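# Place the small carton on the raised block within tape

## Task

Set the small carton down on the raised block so that no part of it extends beyond the blue tape outline, leaving the large carton where and how it started (disturbing it is penalised). The carton must stay there on its own, without the robot holding it. Finish by releasing the carton and moving the tool away from it.

## Robot and tools

Robot: one six-joint Doosan M1013 arm. Instead of fingers it carries a vacuum tool with four suction cups on two air channels, a and b, fed by one shared pump.

Frames: the scene frame has its origin on the table top beneath the arm base. +z is up, and +y is to the left when facing along +x. The base may be slightly tilted. The cup point is the centre of the four cup rims. Its +z axis is the direction the cups face. In cup-point axes the cups sit at x = -35 and +35 mm, with channel a at y = -70 mm and channel b at y = +70 mm. The tool body reaches 148 mm to either side along y. Cups are 36 mm across and shorten under vacuum, so a held part rides up to about 12 mm nearer the tool.

execute_actions(actions): actions is a list of actions run in sequence. Each action is a list of up to 15 rows. Each row is one control step of 1/30 s. If fewer than 15 rows are given, the last row repeats until 15 steps (0.5 s) have passed. A row is 8 numbers, each in [-1, 1], in this order: dx, dy, dz, rx, ry, rz, suction_a, suction_b. The first six are an offset, not a pose. They are measured in the cup point's own axes from the cup point's measured pose when that action began. For the first action of a call, this is the last pose reported in the scene. Every row is relative to that same start, not to the previous row. Scale: 1.0 equals 0.6 m of translation or 180 degrees of rotation. rx, ry, rz form a single rotation vector. suction_a and suction_b are fractions of full vacuum, where +1 is roughly 75 kPa below ambient. A value of 0.01 or less switches the channel off. Each channel keeps its last setting. An empty list only returns state and images.

Per-step clipping: each commanded pose is limited to 70 mm and 16 degrees from the measured pose. If both position and orientation cannot be reached, position wins. When an action ends, the arm continues only as far as the last clipped pose, so large offsets must be spread over several actions.

move(target, speed, blocking): target is one 8-number row like the above. Its offset is taken from the pose in the latest result that showed one, and it includes the two suction values, which are applied at the start. The tool follows a straight path lasting 0.5 to 10 s, and the path is cut off at 10 s. speed is in m/s, from 0.002 to 0.5, default 0.25. The rotation rate is capped at twice that number in rad/s. Rotation takes the shorter way round. The path ignores obstacles, and the tool can lag, drift, or overshoot the speed, especially with the arm nearly straight. Faster contact and a target set deeper past the contact both mean harder impact. The arm is stiff, so aiming even slightly into something rigid may fault. The move finishes when the path ends and the tool is at rest, or 5 s after the path ends. Its result adds a move: line giving the outcome (done, off_target, moving, held, fault), the distance to target, and the limits that applied. limits=paced means the sent pose was clipped. limits=held means some steps were blocked, and speed may surge once they are released. With blocking=false, the result comes after 0.5 s and the arm keeps going. Further moves and actions are refused until a result shows that move has ended, so use wait or stop first.

wait(seconds): 0 to 10. The arm holds its last command. A running move continues, and the wait returns early if that move ends.

stop(): brakes a running move. Braking needs room, more at speed. Suction is unaffected.

zoom_image(camera, region): camera is one of cam_head_left, cam_head_right, cam_high, cam_low, cam_wrist. region is [x0, y0, x1, y1] in pixels from the top-left corner, at most 504 by 504. Image sizes are 672x504, except cam_wrist at 616x616.

read_manual(section): returns the licence texts, with "licences" as the default. finished_scene(scene): ends the given scene, numbered 1 or 2, irreversibly. Its result reports success and gives the next task. Replying without a tool call ends everything.

Results: the state line gives end_effector_position in metres, end_effector_quat_wxyz, and linear and angular velocities, all in the scene frame. The printed position gets less accurate at long reach. Hand target is the pose the controller is currently driving toward. Actions also list step readings, and HELD marks steps that were held back. A pose unreachable line means the clearance check altered or blocked a command. The mount under the base counts as part of the arm for that check. Flange force is an estimate of the outside force and includes any carried weight. It is noisy, especially during acceleration or after a sudden stop. no reading means no estimate. suction_measured_a/b show the vacuum each channel actually reached. part_present_a/b switch to 1 at 0.54 and back to 0 below 0.49. A sealed airtight grip reads at most 0.17 under the command (0.27 if both channels are on). Leaks lower the reading, and an unsealed cup stays near 0. MOTOR HOT warns of heating from holding loads. An OVER-TEMPERATURE FAULT brakes the arm until it cools.

Gripping: switch on a channel and press both of its cups fully onto a smooth, flat face, clear of edges, seams, and holes. If one cup of an active channel is open to air, it takes the pump's flow and starves the other channel. Vacuum alone can lift a resting item. To release, set the item down on its support, then switch both channels off, then retract at least 15 mm. A cup sealed on the table pins the tool; switch that channel off to free it.

Faults: the arm halts for 10 s and the rest of the call is skipped if a joint's contact torque reaches its load limit. The limits are waist 323, shoulder 323, elbow 152, and 42.7 N m for each wrist joint. The same halt happens if any outside force reaches 144 N. Joint ranges in rad: elbow -2.792 to 2.792, all others -6.283 to 6.283.

Avoid: knocking or placing anything off the table, which fails the task. Also avoid shifting the large carton, dropping, slamming, or pushing hard. A loose object may occasionally be nudged by an outside disturbance. The simulation keeps running while you compose a reply, with the arm holding its last command.

Each tool is called as name(argument=value, ...), one argument or row to a line, values as JSON.

## Session

execute_actions(
  actions=[],
)

Scene clock: 0.00 s.
end_effector_position=(+0.6487, +0.0205, +0.5085) suction_measured_a=0.00 part_present_a=0 suction_measured_b=0.00 part_present_b=0 end_effector_quat_wxyz=(+0.001, +0.696, +0.718, +0.001) end_effector_velocity=(-0.000, -0.002, -0.000) end_effector_angular_velocity=(-0.000, +0.002, -0.002)
Joint positions: [-0.052  0.15   1.528  0.     1.462  1.518]
Joint velocities: [-0.002  0.     0.    -0.     0.002 -0.001]
Flange force (N, the push that the arm receives, along the end effector's own x y z axes): no reading
Hand target: +0.649, +0.021, +0.508; +0.001, +0.696, +0.718, +0.001

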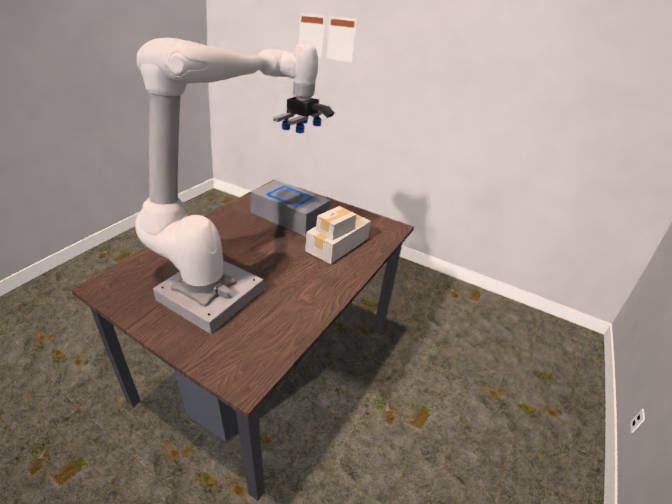

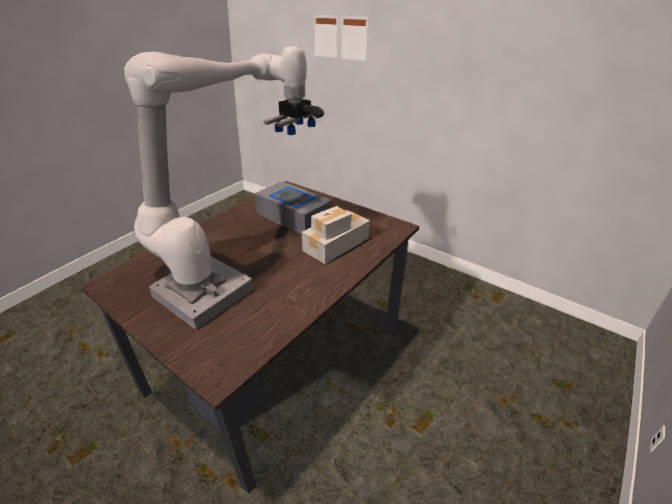

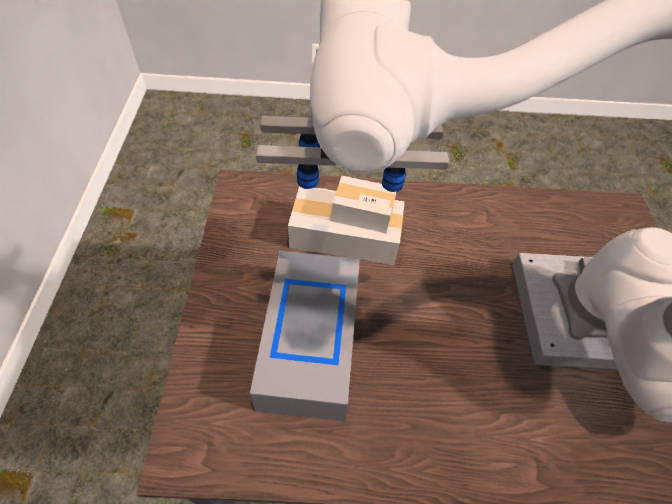

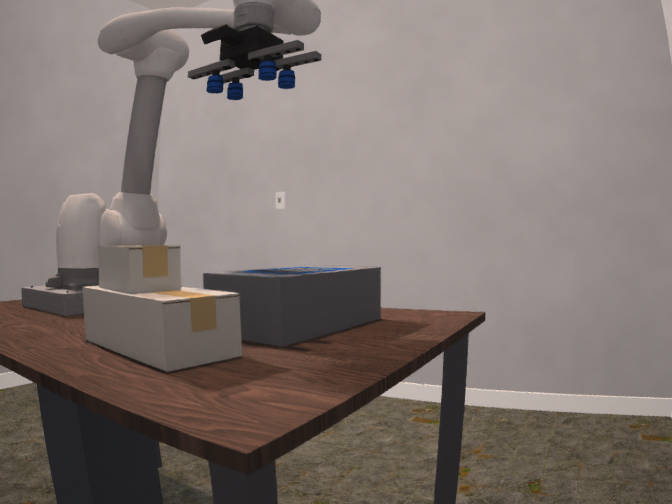

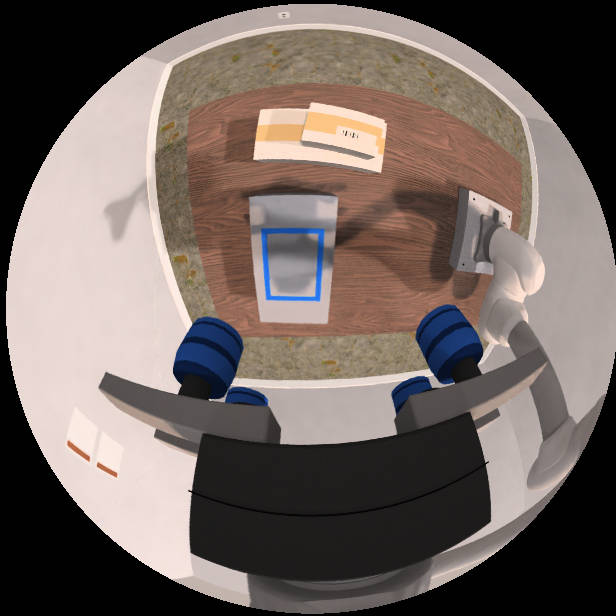

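move(
  target=[-0.233,-0.133,0.3,0,0,0.5,0,0],
  speed=0.4,
)

Scene clock: 2.77 s.
end_effector_position=(+0.5739, -0.1217, +0.3284) suction_measured_a=0.00 part_present_a=0 suction_measured_b=0.00 part_present_b=0 end_effector_quat_wxyz=(+0.000, +1.000, +0.015, +0.002) end_effector_velocity=(+0.000, -0.000, -0.001) end_effector_angular_velocity=(-0.002, +0.001, -0.000)
Joint positions: [-0.298  0.132  1.886  0.     1.122  2.843]
Joint velocities: [ 0.001  0.001  0.    -0.003 -0.001  0.002]
Flange force (N, the push that the arm receives, along the end effector's own x y z axes): [7.6 1.7 -1.2]
Hand target: +0.574, -0.122, +0.328; +0.000, +1.000, +0.015, +0.002
Off the commanded pose: 0.000 m, 0 deg.
move: done

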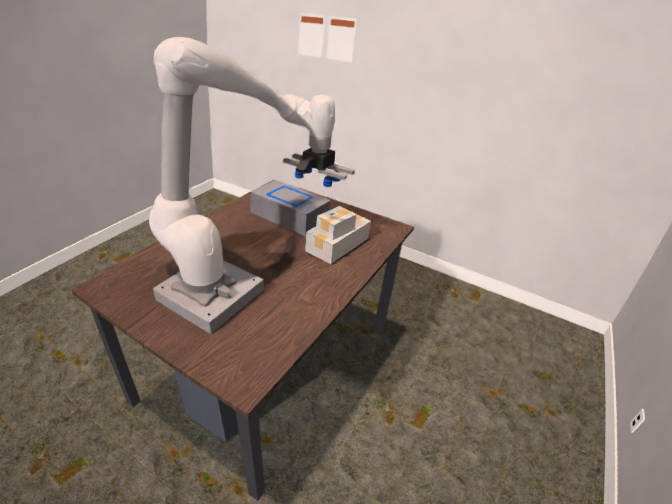

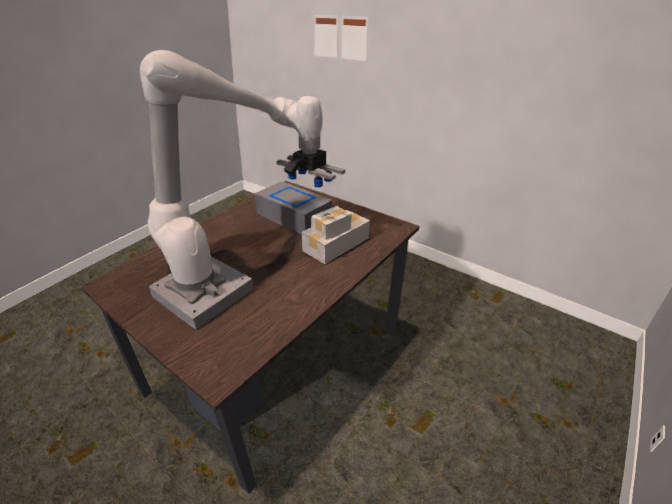

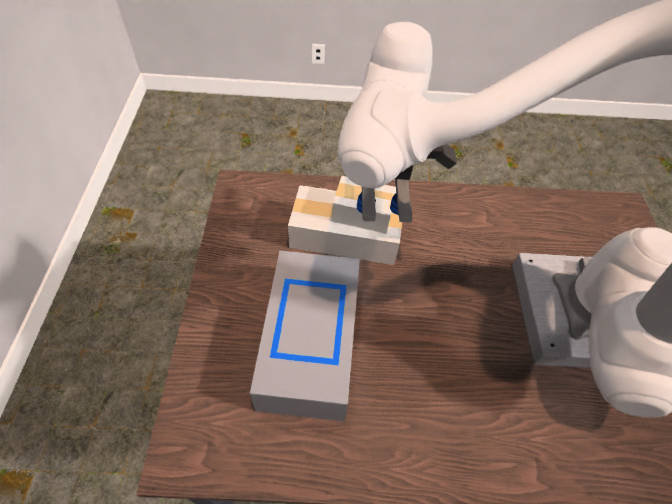

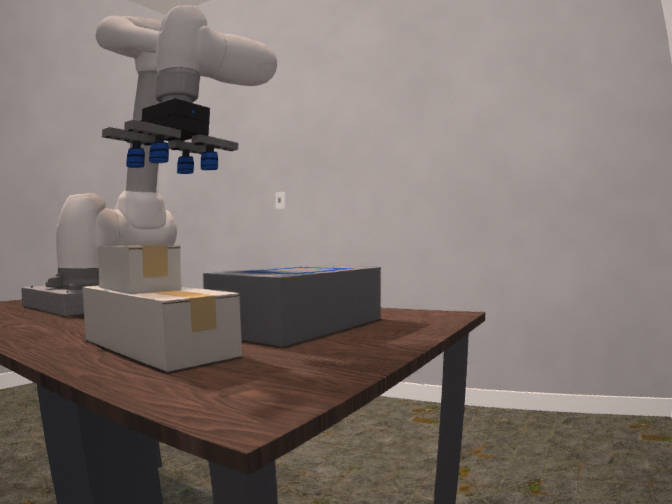

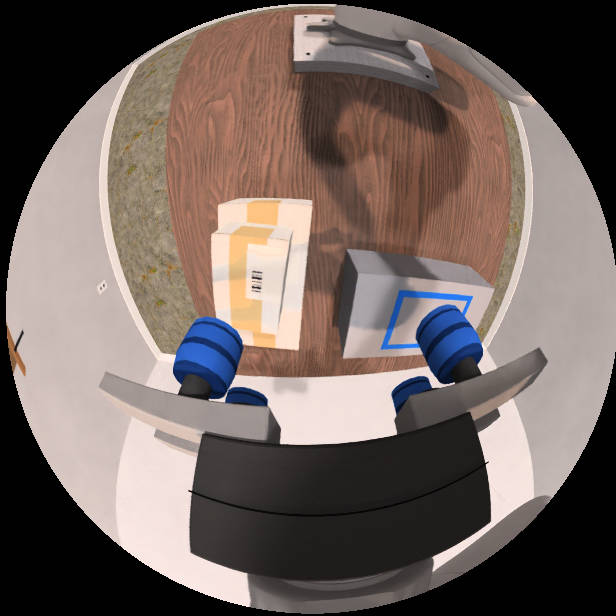

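move(
  target=[0.07,0.03,0.15,0,0,0.04,0,0],
)

Scene clock: 3.70 s.
end_effector_position=(+0.6166, -0.1384, +0.2386) suction_measured_a=0.00 part_present_a=0 suction_measured_b=0.00 part_present_b=0 end_effector_quat_wxyz=(+0.000, +0.999, -0.047, +0.002) end_effector_velocity=(+0.001, -0.000, +0.000) end_effector_angular_velocity=(-0.002, -0.003, +0.001)
Joint positions: [-0.306  0.274  1.892  0.001  0.974  2.961]
Joint velocities: [ 0.001 -0.    -0.    -0.001 -0.003  0.001]
Flange force (N, the push that the arm receives, along the end effector's own x y z axes): [5.8 0.9 1.3]
Hand target: +0.617, -0.138, +0.239; +0.000, +0.999, -0.047, +0.002
Off the commanded pose: 0.000 m, 0 deg.
move: done

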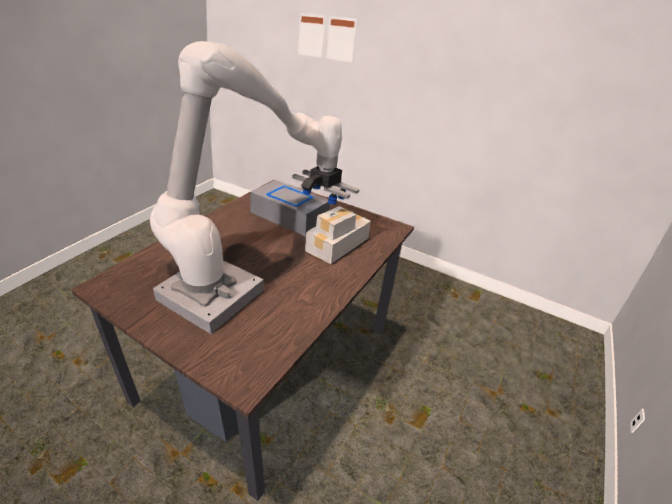

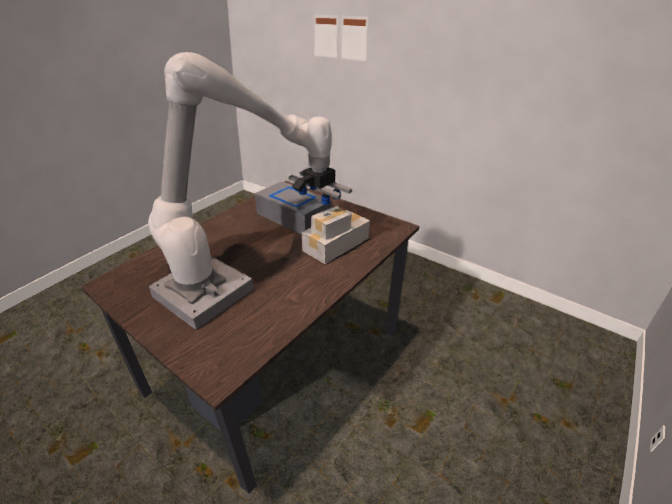

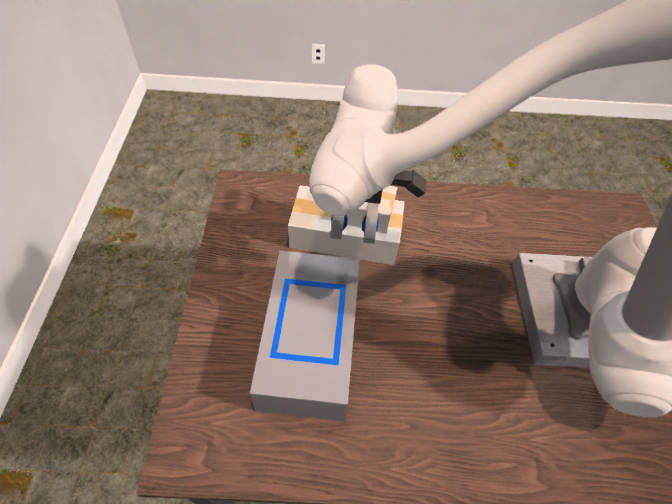

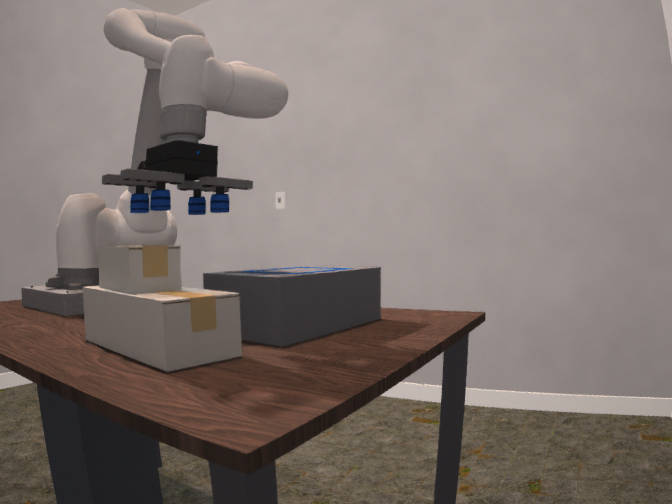

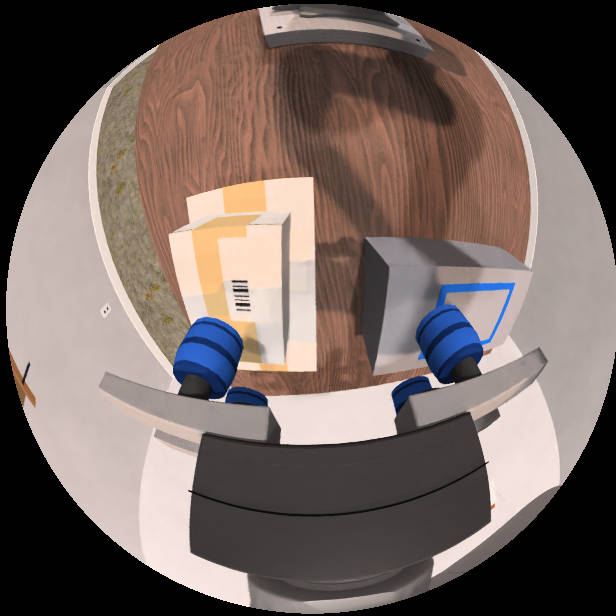

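move(
  target=[-0.025,0.015,0.08,0,0,0,0,0],
  speed=0.15,
)

Scene clock: 4.60 s.
end_effector_position=(+0.6010, -0.1460, +0.1906) suction_measured_a=0.00 part_present_a=0 suction_measured_b=0.00 part_present_b=0 end_effector_quat_wxyz=(+0.000, +0.999, -0.047, +0.002) end_effector_velocity=(-0.000, -0.000, -0.001) end_effector_angular_velocity=(+0.001, +0.002, +0.000)
Joint positions: [-0.325  0.305  1.956  0.001  0.879  2.942]
Joint velocities: [-0.001  0.001  0.     0.001  0.001 -0.002]
Flange force (N, the push that the arm receives, along the end effector's own x y z axes): [4.9 2.5 1.9]
Hand target: +0.601, -0.146, +0.191; +0.000, +0.999, -0.047, +0.002
Off the commanded pose: 0.000 m, 0 deg.
move: done

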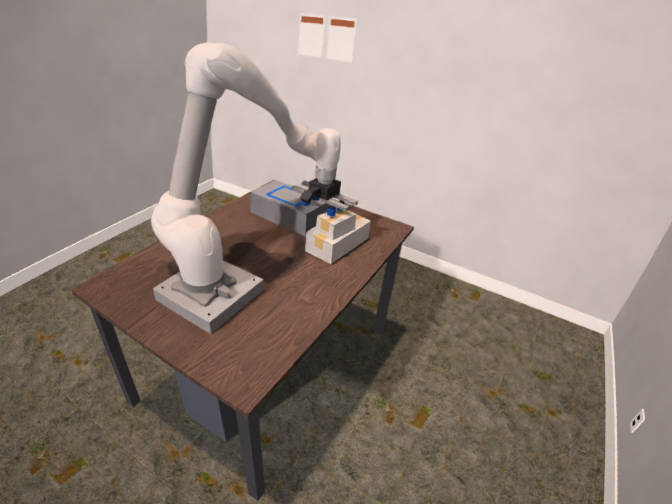

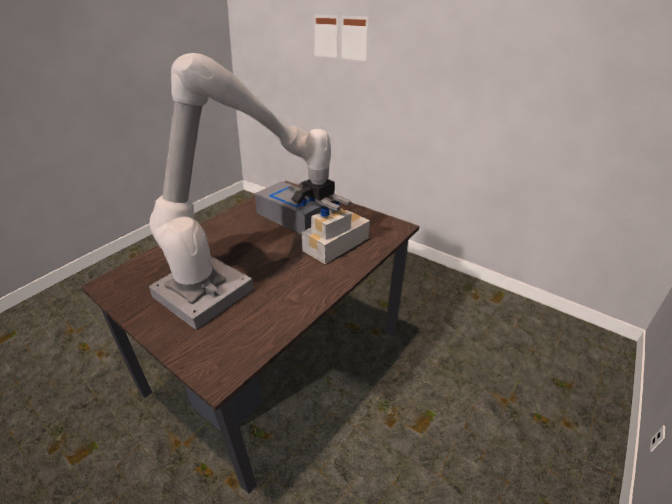

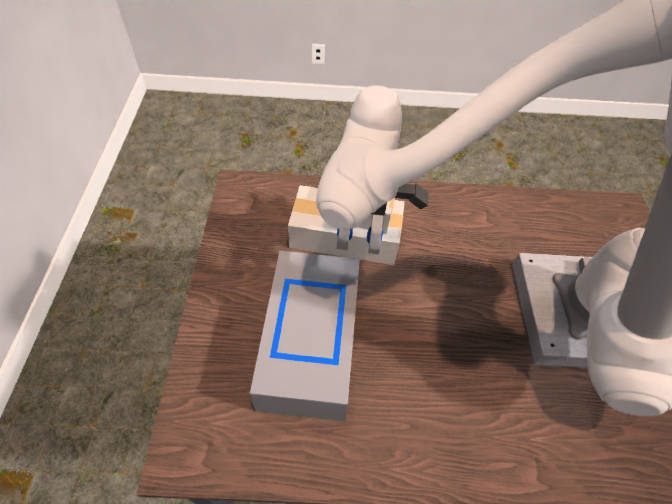

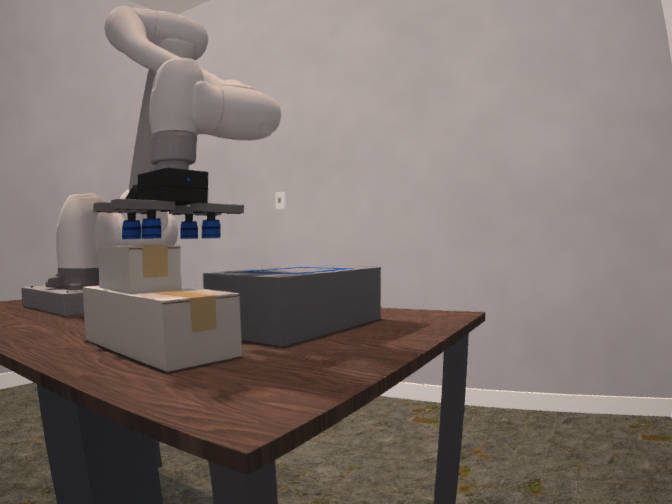

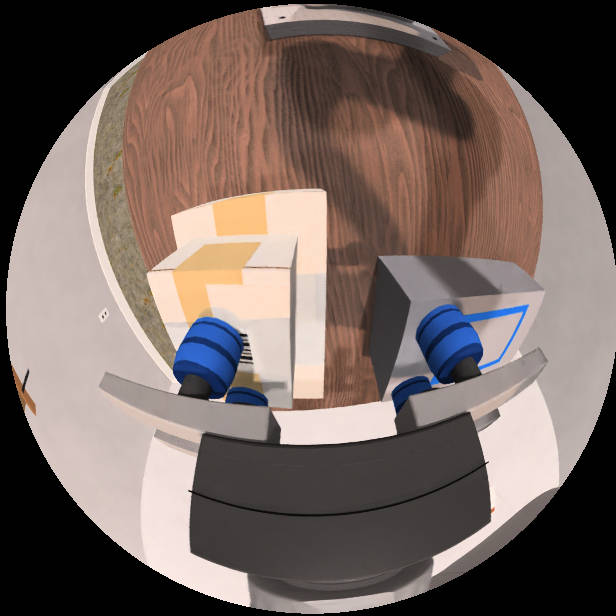

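Looks reasonable; descend with suction b.

move(
  target=[0,0.008,0.035,0,0,0,0,1],
  speed=0.04,
)

Scene clock: 5.50 s.
end_effector_position=(+0.6006, -0.1508, +0.1696) suction_measured_a=0.00 part_present_a=0 suction_measured_b=0.79 part_present_b=1 end_effector_quat_wxyz=(+0.000, +0.999, -0.047, +0.002) end_effector_velocity=(+0.000, +0.000, +0.001) end_effector_angular_velocity=(-0.002, -0.001, +0.002)
Joint positions: [-0.332  0.33   1.969  0.001  0.84   2.934]
Joint velocities: [ 0.001 -0.001 -0.    -0.002 -0.     0.001]
Flange force (N, the push that the arm receives, along the end effector's own x y z axes): [5.1 -0.1 3.7]
Hand target: +0.601, -0.151, +0.170; +0.000, +0.999, -0.047, +0.002
Off the commanded pose: 0.000 m, 0 deg.
move: done

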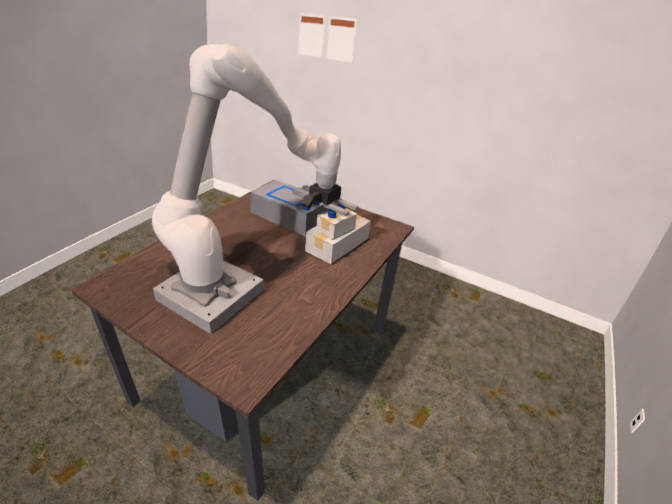

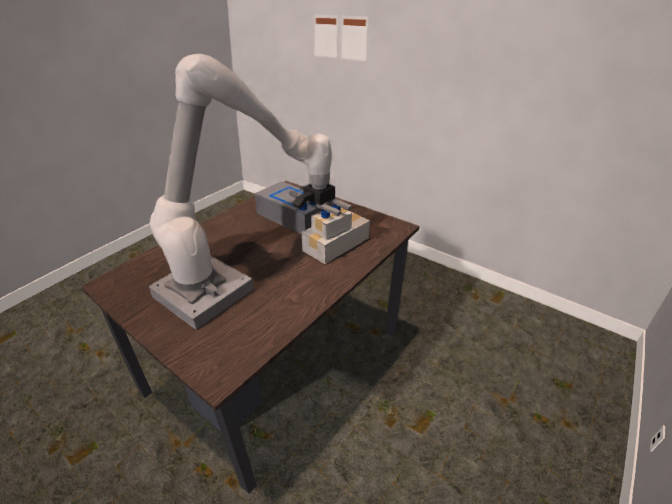

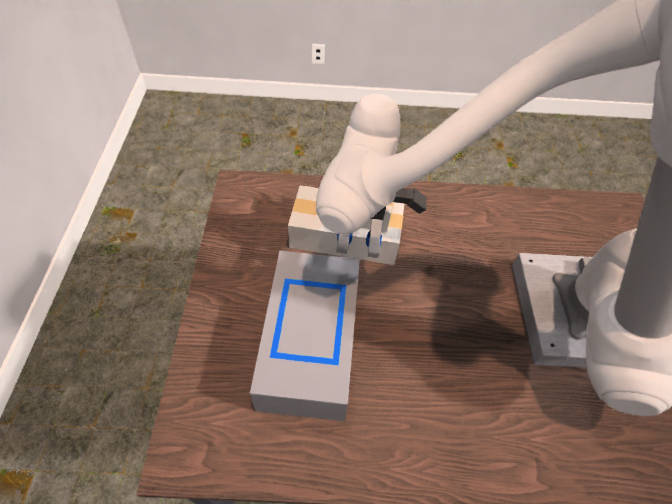

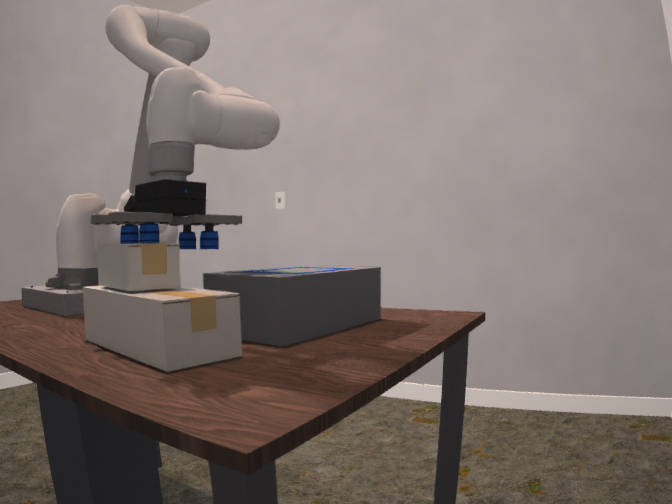

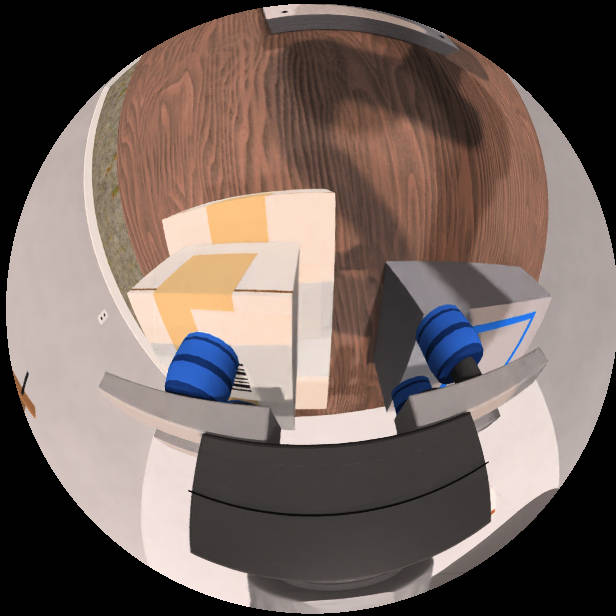

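move(
  target=[0,0,-0.14,0,0,0,0,1],
  speed=0.15,
)

move(
  target=[0.063,-0.39,0,0,0,-0.54,0,1],
  speed=0.3,
)

Scene clock: 6.67 s.
end_effector_position=(+0.6004, -0.1507, +0.2535) suction_measured_a=0.00 part_present_a=0 suction_measured_b=0.91 part_present_b=1 end_effector_quat_wxyz=(+0.000, +0.999, -0.047, +0.002) end_effector_velocity=(+0.000, -0.000, +0.002) end_effector_angular_velocity=(-0.002, -0.002, +0.002)
Joint positions: [-0.332  0.242  1.903  0.001  0.995  2.934]
Joint velocities: [ 0.001 -0.002 -0.001 -0.002  0.001 -0.001]
Flange force (N, the push that the arm receives, along the end effector's own x y z axes): [5.6 1.1 4.9]
Hand target: +0.600, -0.151, +0.254; +0.000, +0.999, -0.047, +0.002
Off the commanded pose: 0.000 m, 0 deg.
move: done

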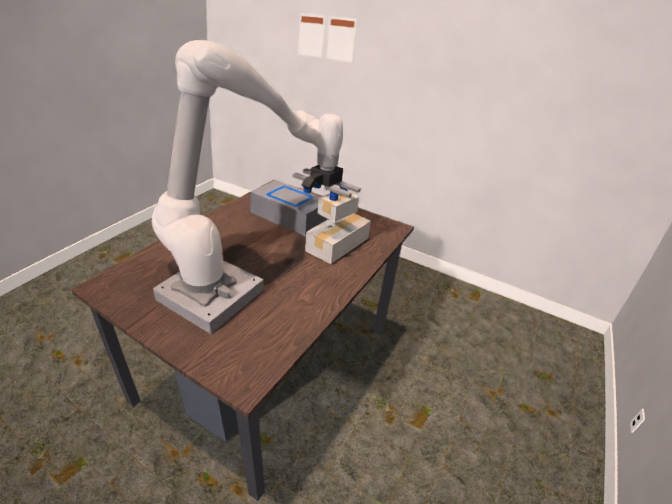

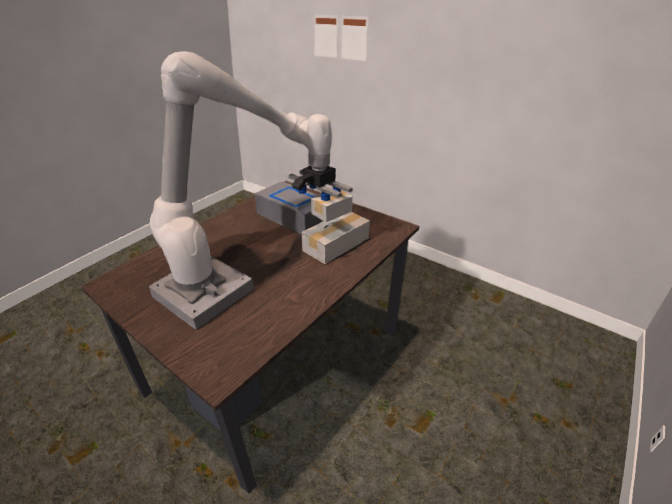

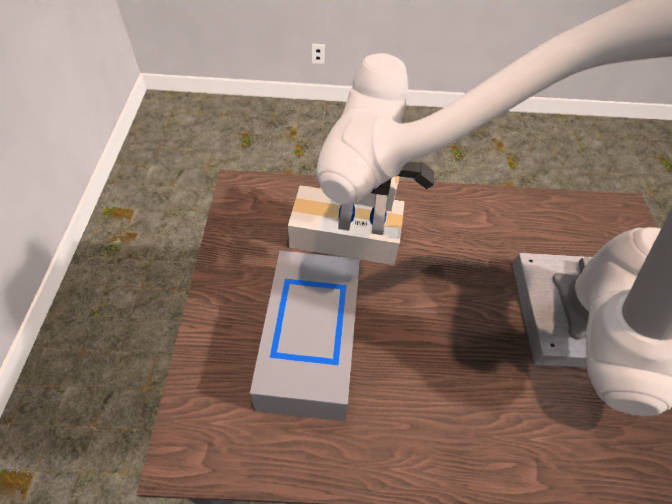

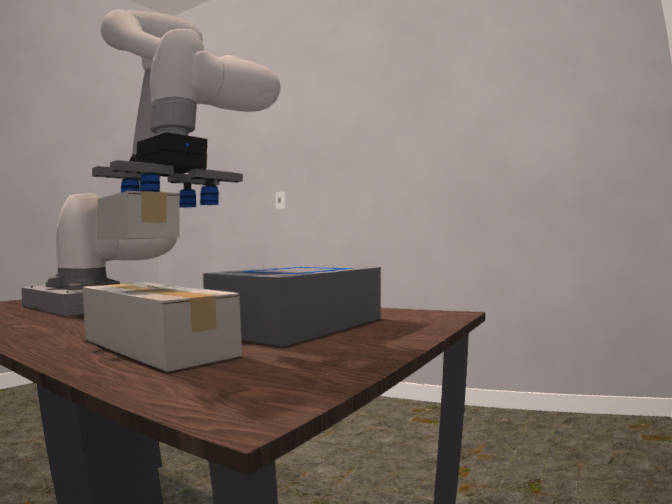

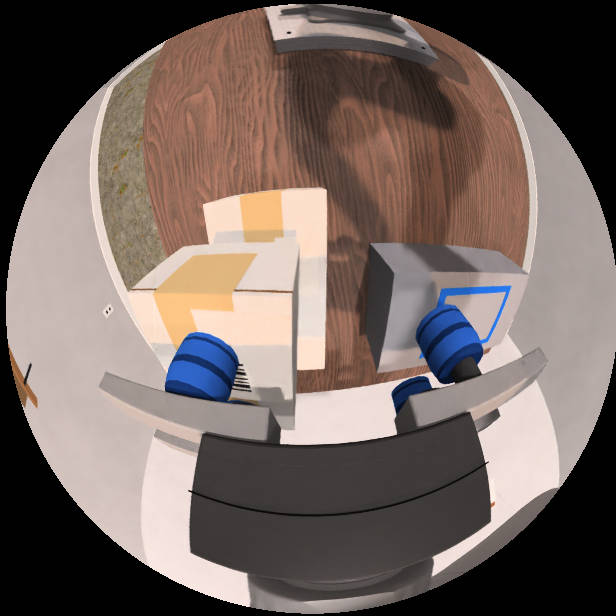

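Scene clock: 9.87 s.
end_effector_position=(+0.6601, +0.0786, +0.2537) suction_measured_a=0.00 part_present_a=0 suction_measured_b=0.91 part_present_b=1 end_effector_quat_wxyz=(+0.001, +0.696, +0.718, +0.001) end_effector_velocity=(+0.000, +0.000, +0.000) end_effector_angular_velocity=(+0.003, +0.000, -0.003)
Joint positions: [0.036 0.307 1.815 0.    1.018 1.606]
Joint velocities: [-0.001  0.    -0.     0.004  0.    -0.   ]
Flange force (N, the push that the arm receives, along the end effector's own x y z axes): [0.0 7.5 3.0]
Hand target: +0.660, +0.079, +0.254; +0.001, +0.696, +0.718, +0.001
Off the commanded pose: 0.000 m, 0 deg.
move: done

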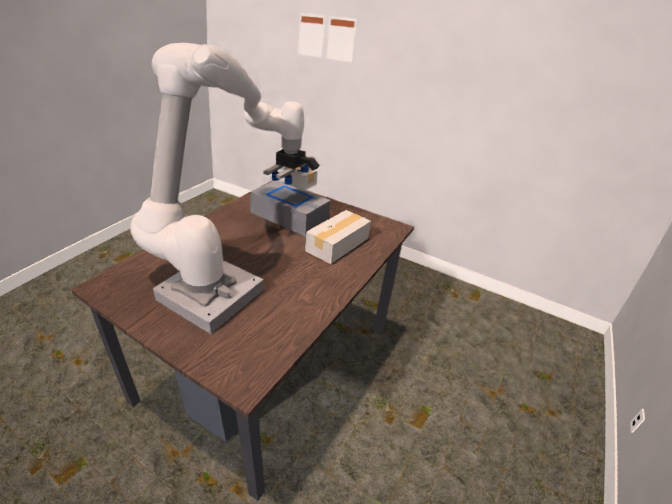

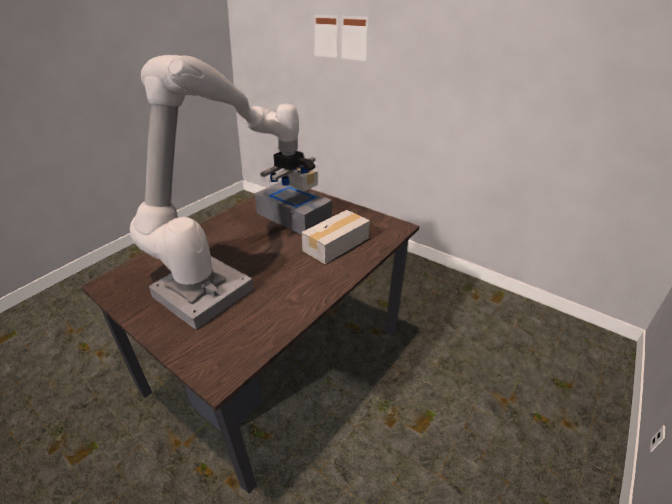

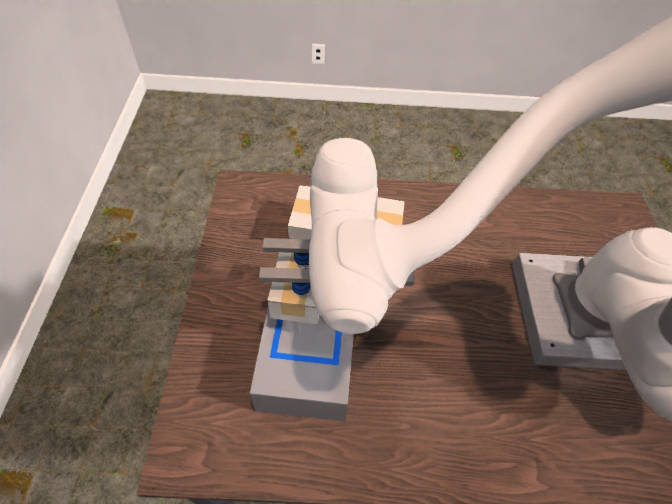

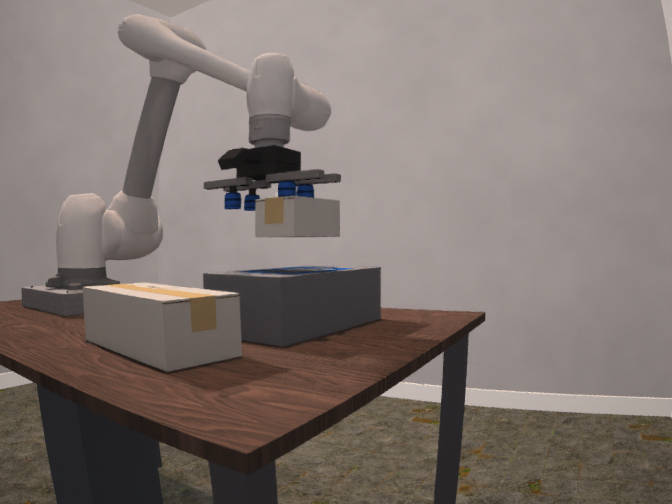

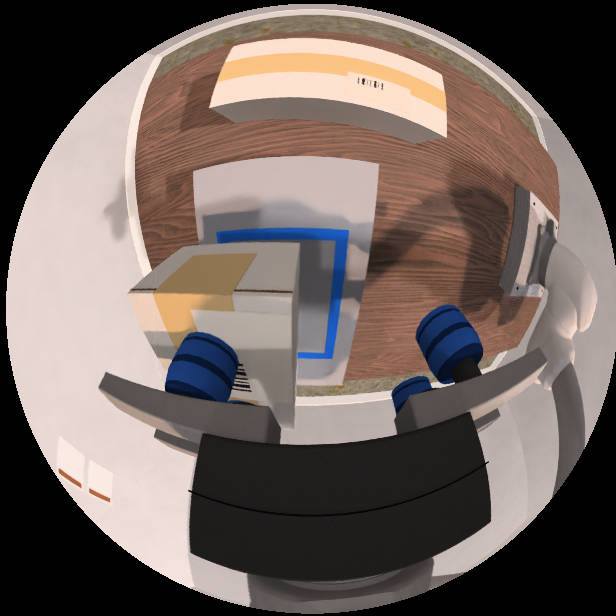

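move(
  target=[0.025,-0.05,0.075,0,0,0.02,0,1],
  speed=0.12,
)

Scene clock: 10.90 s.
end_effector_position=(+0.6298, +0.0927, +0.2087) suction_measured_a=0.00 part_present_a=0 suction_measured_b=0.91 part_present_b=1 end_effector_quat_wxyz=(+0.001, +0.718, +0.696, +0.001) end_effector_velocity=(-0.000, -0.001, +0.000) end_effector_angular_velocity=(-0.001, -0.000, -0.001)
Joint positions: [0.061 0.31  1.907 0.001 0.922 1.694]
Joint velocities: [-0.001 -0.001  0.001 -0.001  0.001  0.001]
Flange force (N, the push that the arm receives, along the end effector's own x y z axes): [-0.3 5.4 3.4]
Hand target: +0.630, +0.093, +0.209; +0.001, +0.718, +0.696, +0.001
Off the commanded pose: 0.000 m, 0 deg.
move: done

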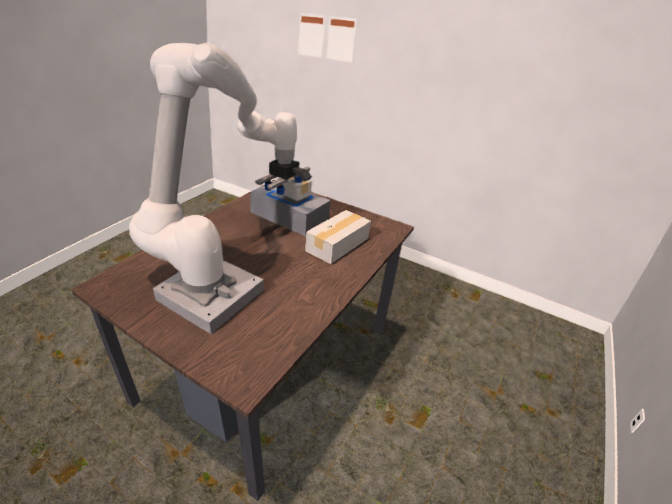

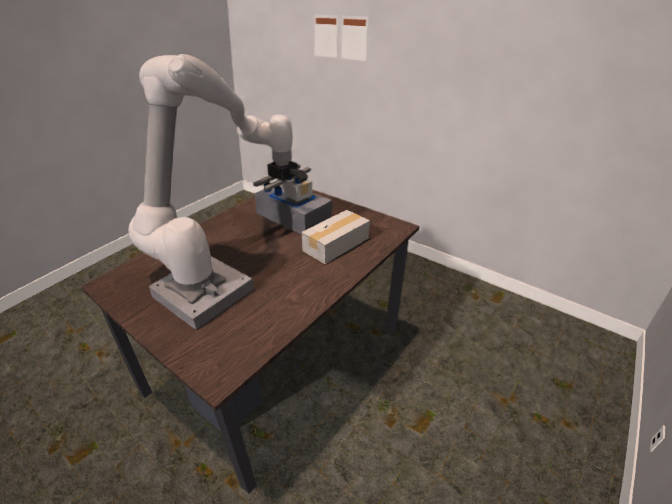

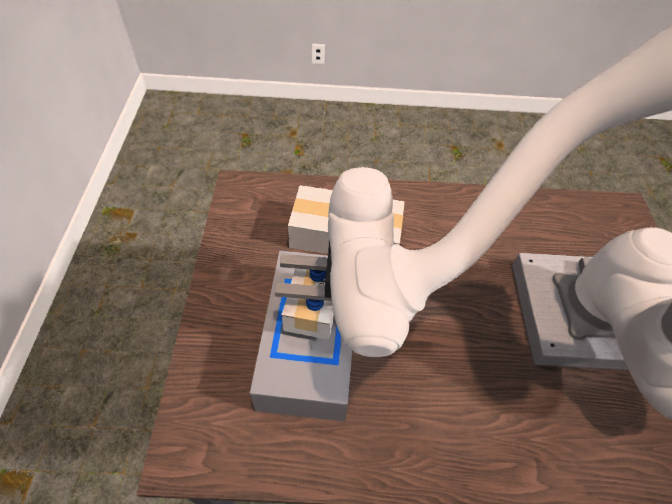

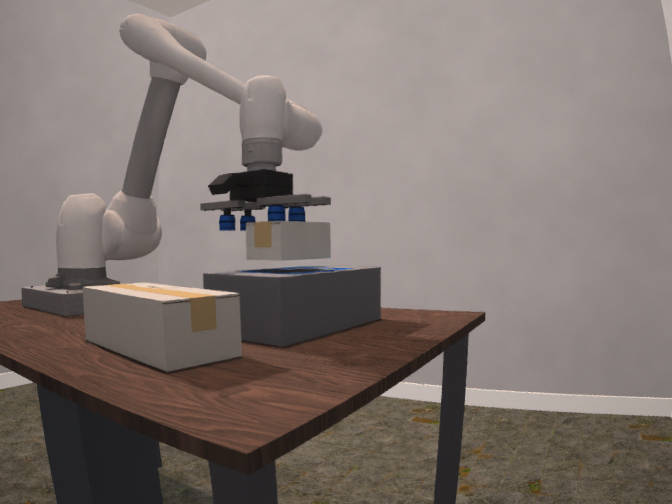

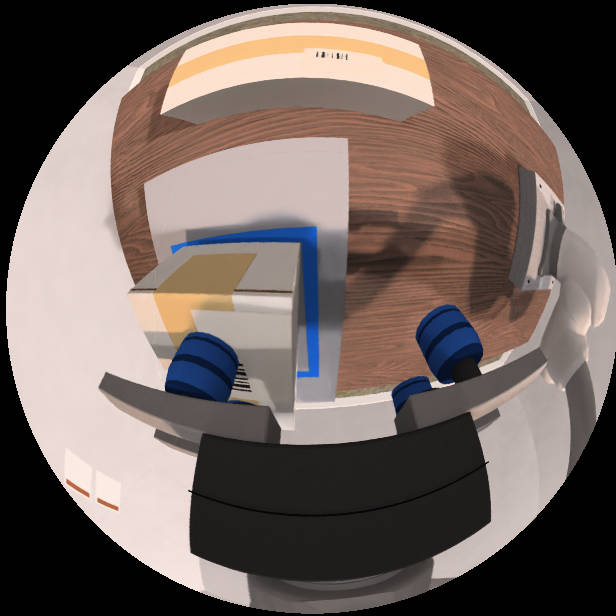

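move(
  target=[0.028,0.014,0.028,0,0,-0.012,0,1],
  speed=0.06,
)

Scene clock: 11.73 s.
end_effector_position=(+0.6388, +0.1092, +0.1919) suction_measured_a=0.00 part_present_a=0 suction_measured_b=0.91 part_present_b=1 end_effector_quat_wxyz=(+0.001, +0.705, +0.709, +0.001) end_effector_velocity=(+0.000, -0.000, +0.000) end_effector_angular_velocity=(-0.000, -0.000, -0.001)
Joint positions: [0.085 0.343 1.898 0.001 0.899 1.681]
Joint velocities: [-0.    -0.    -0.    -0.001  0.     0.001]
Flange force (N, the push that the arm receives, along the end effector's own x y z axes): [0.1 5.9 4.6]
Hand target: +0.639, +0.109, +0.192; +0.001, +0.705, +0.709, +0.001
Off the commanded pose: 0.000 m, 0 deg.
move: done

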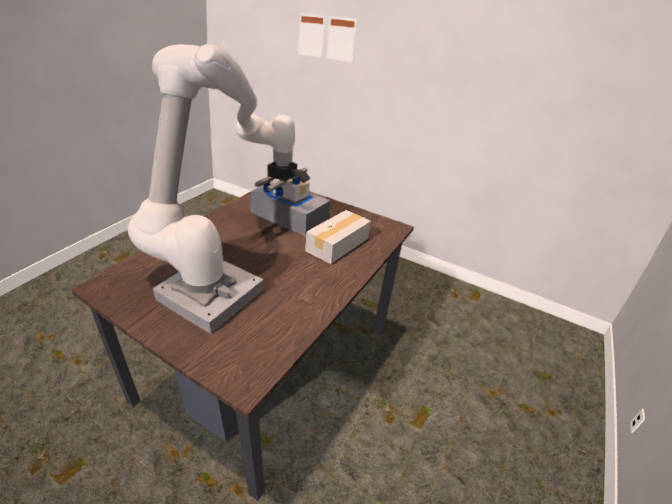

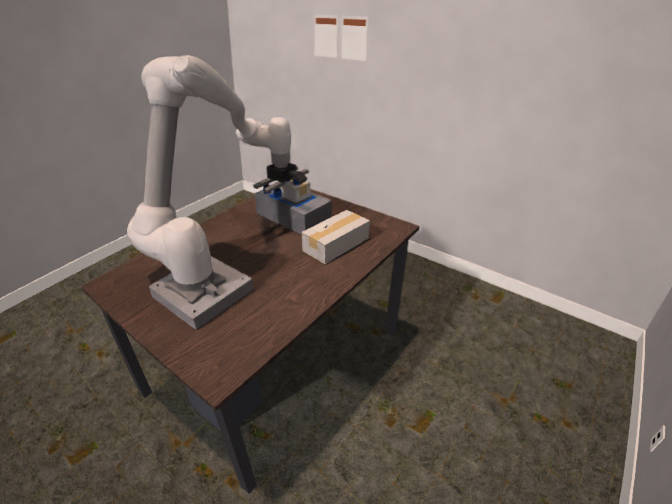

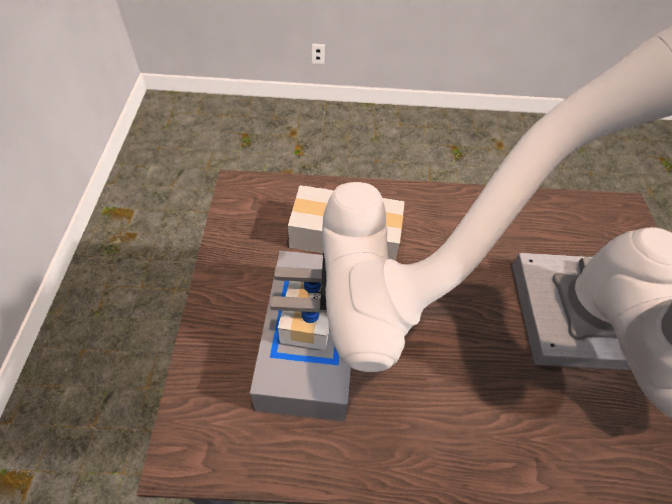

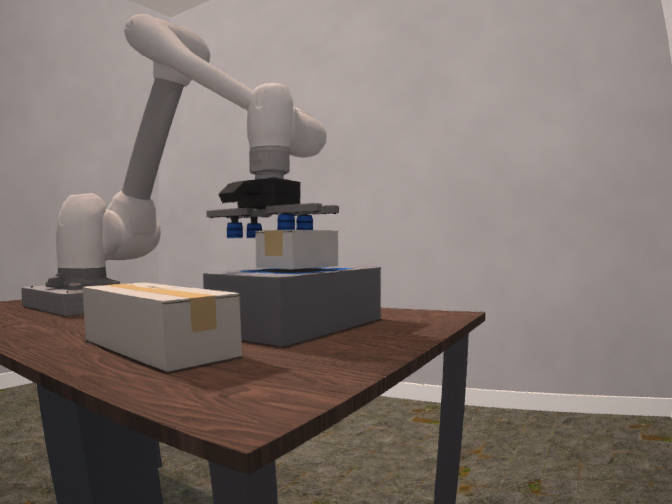

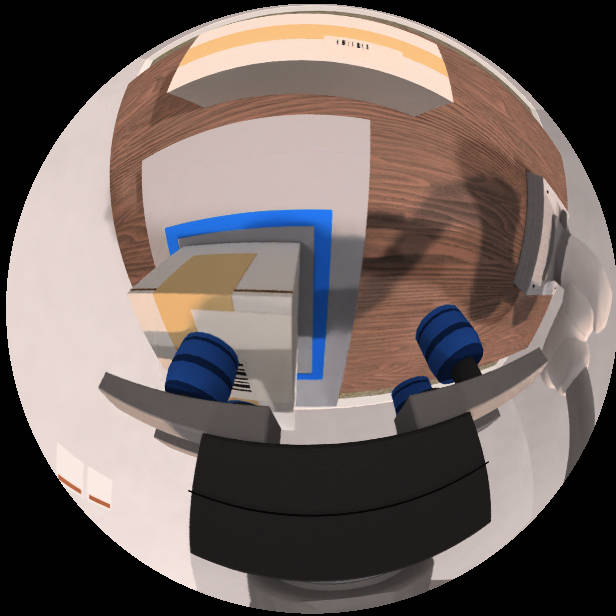

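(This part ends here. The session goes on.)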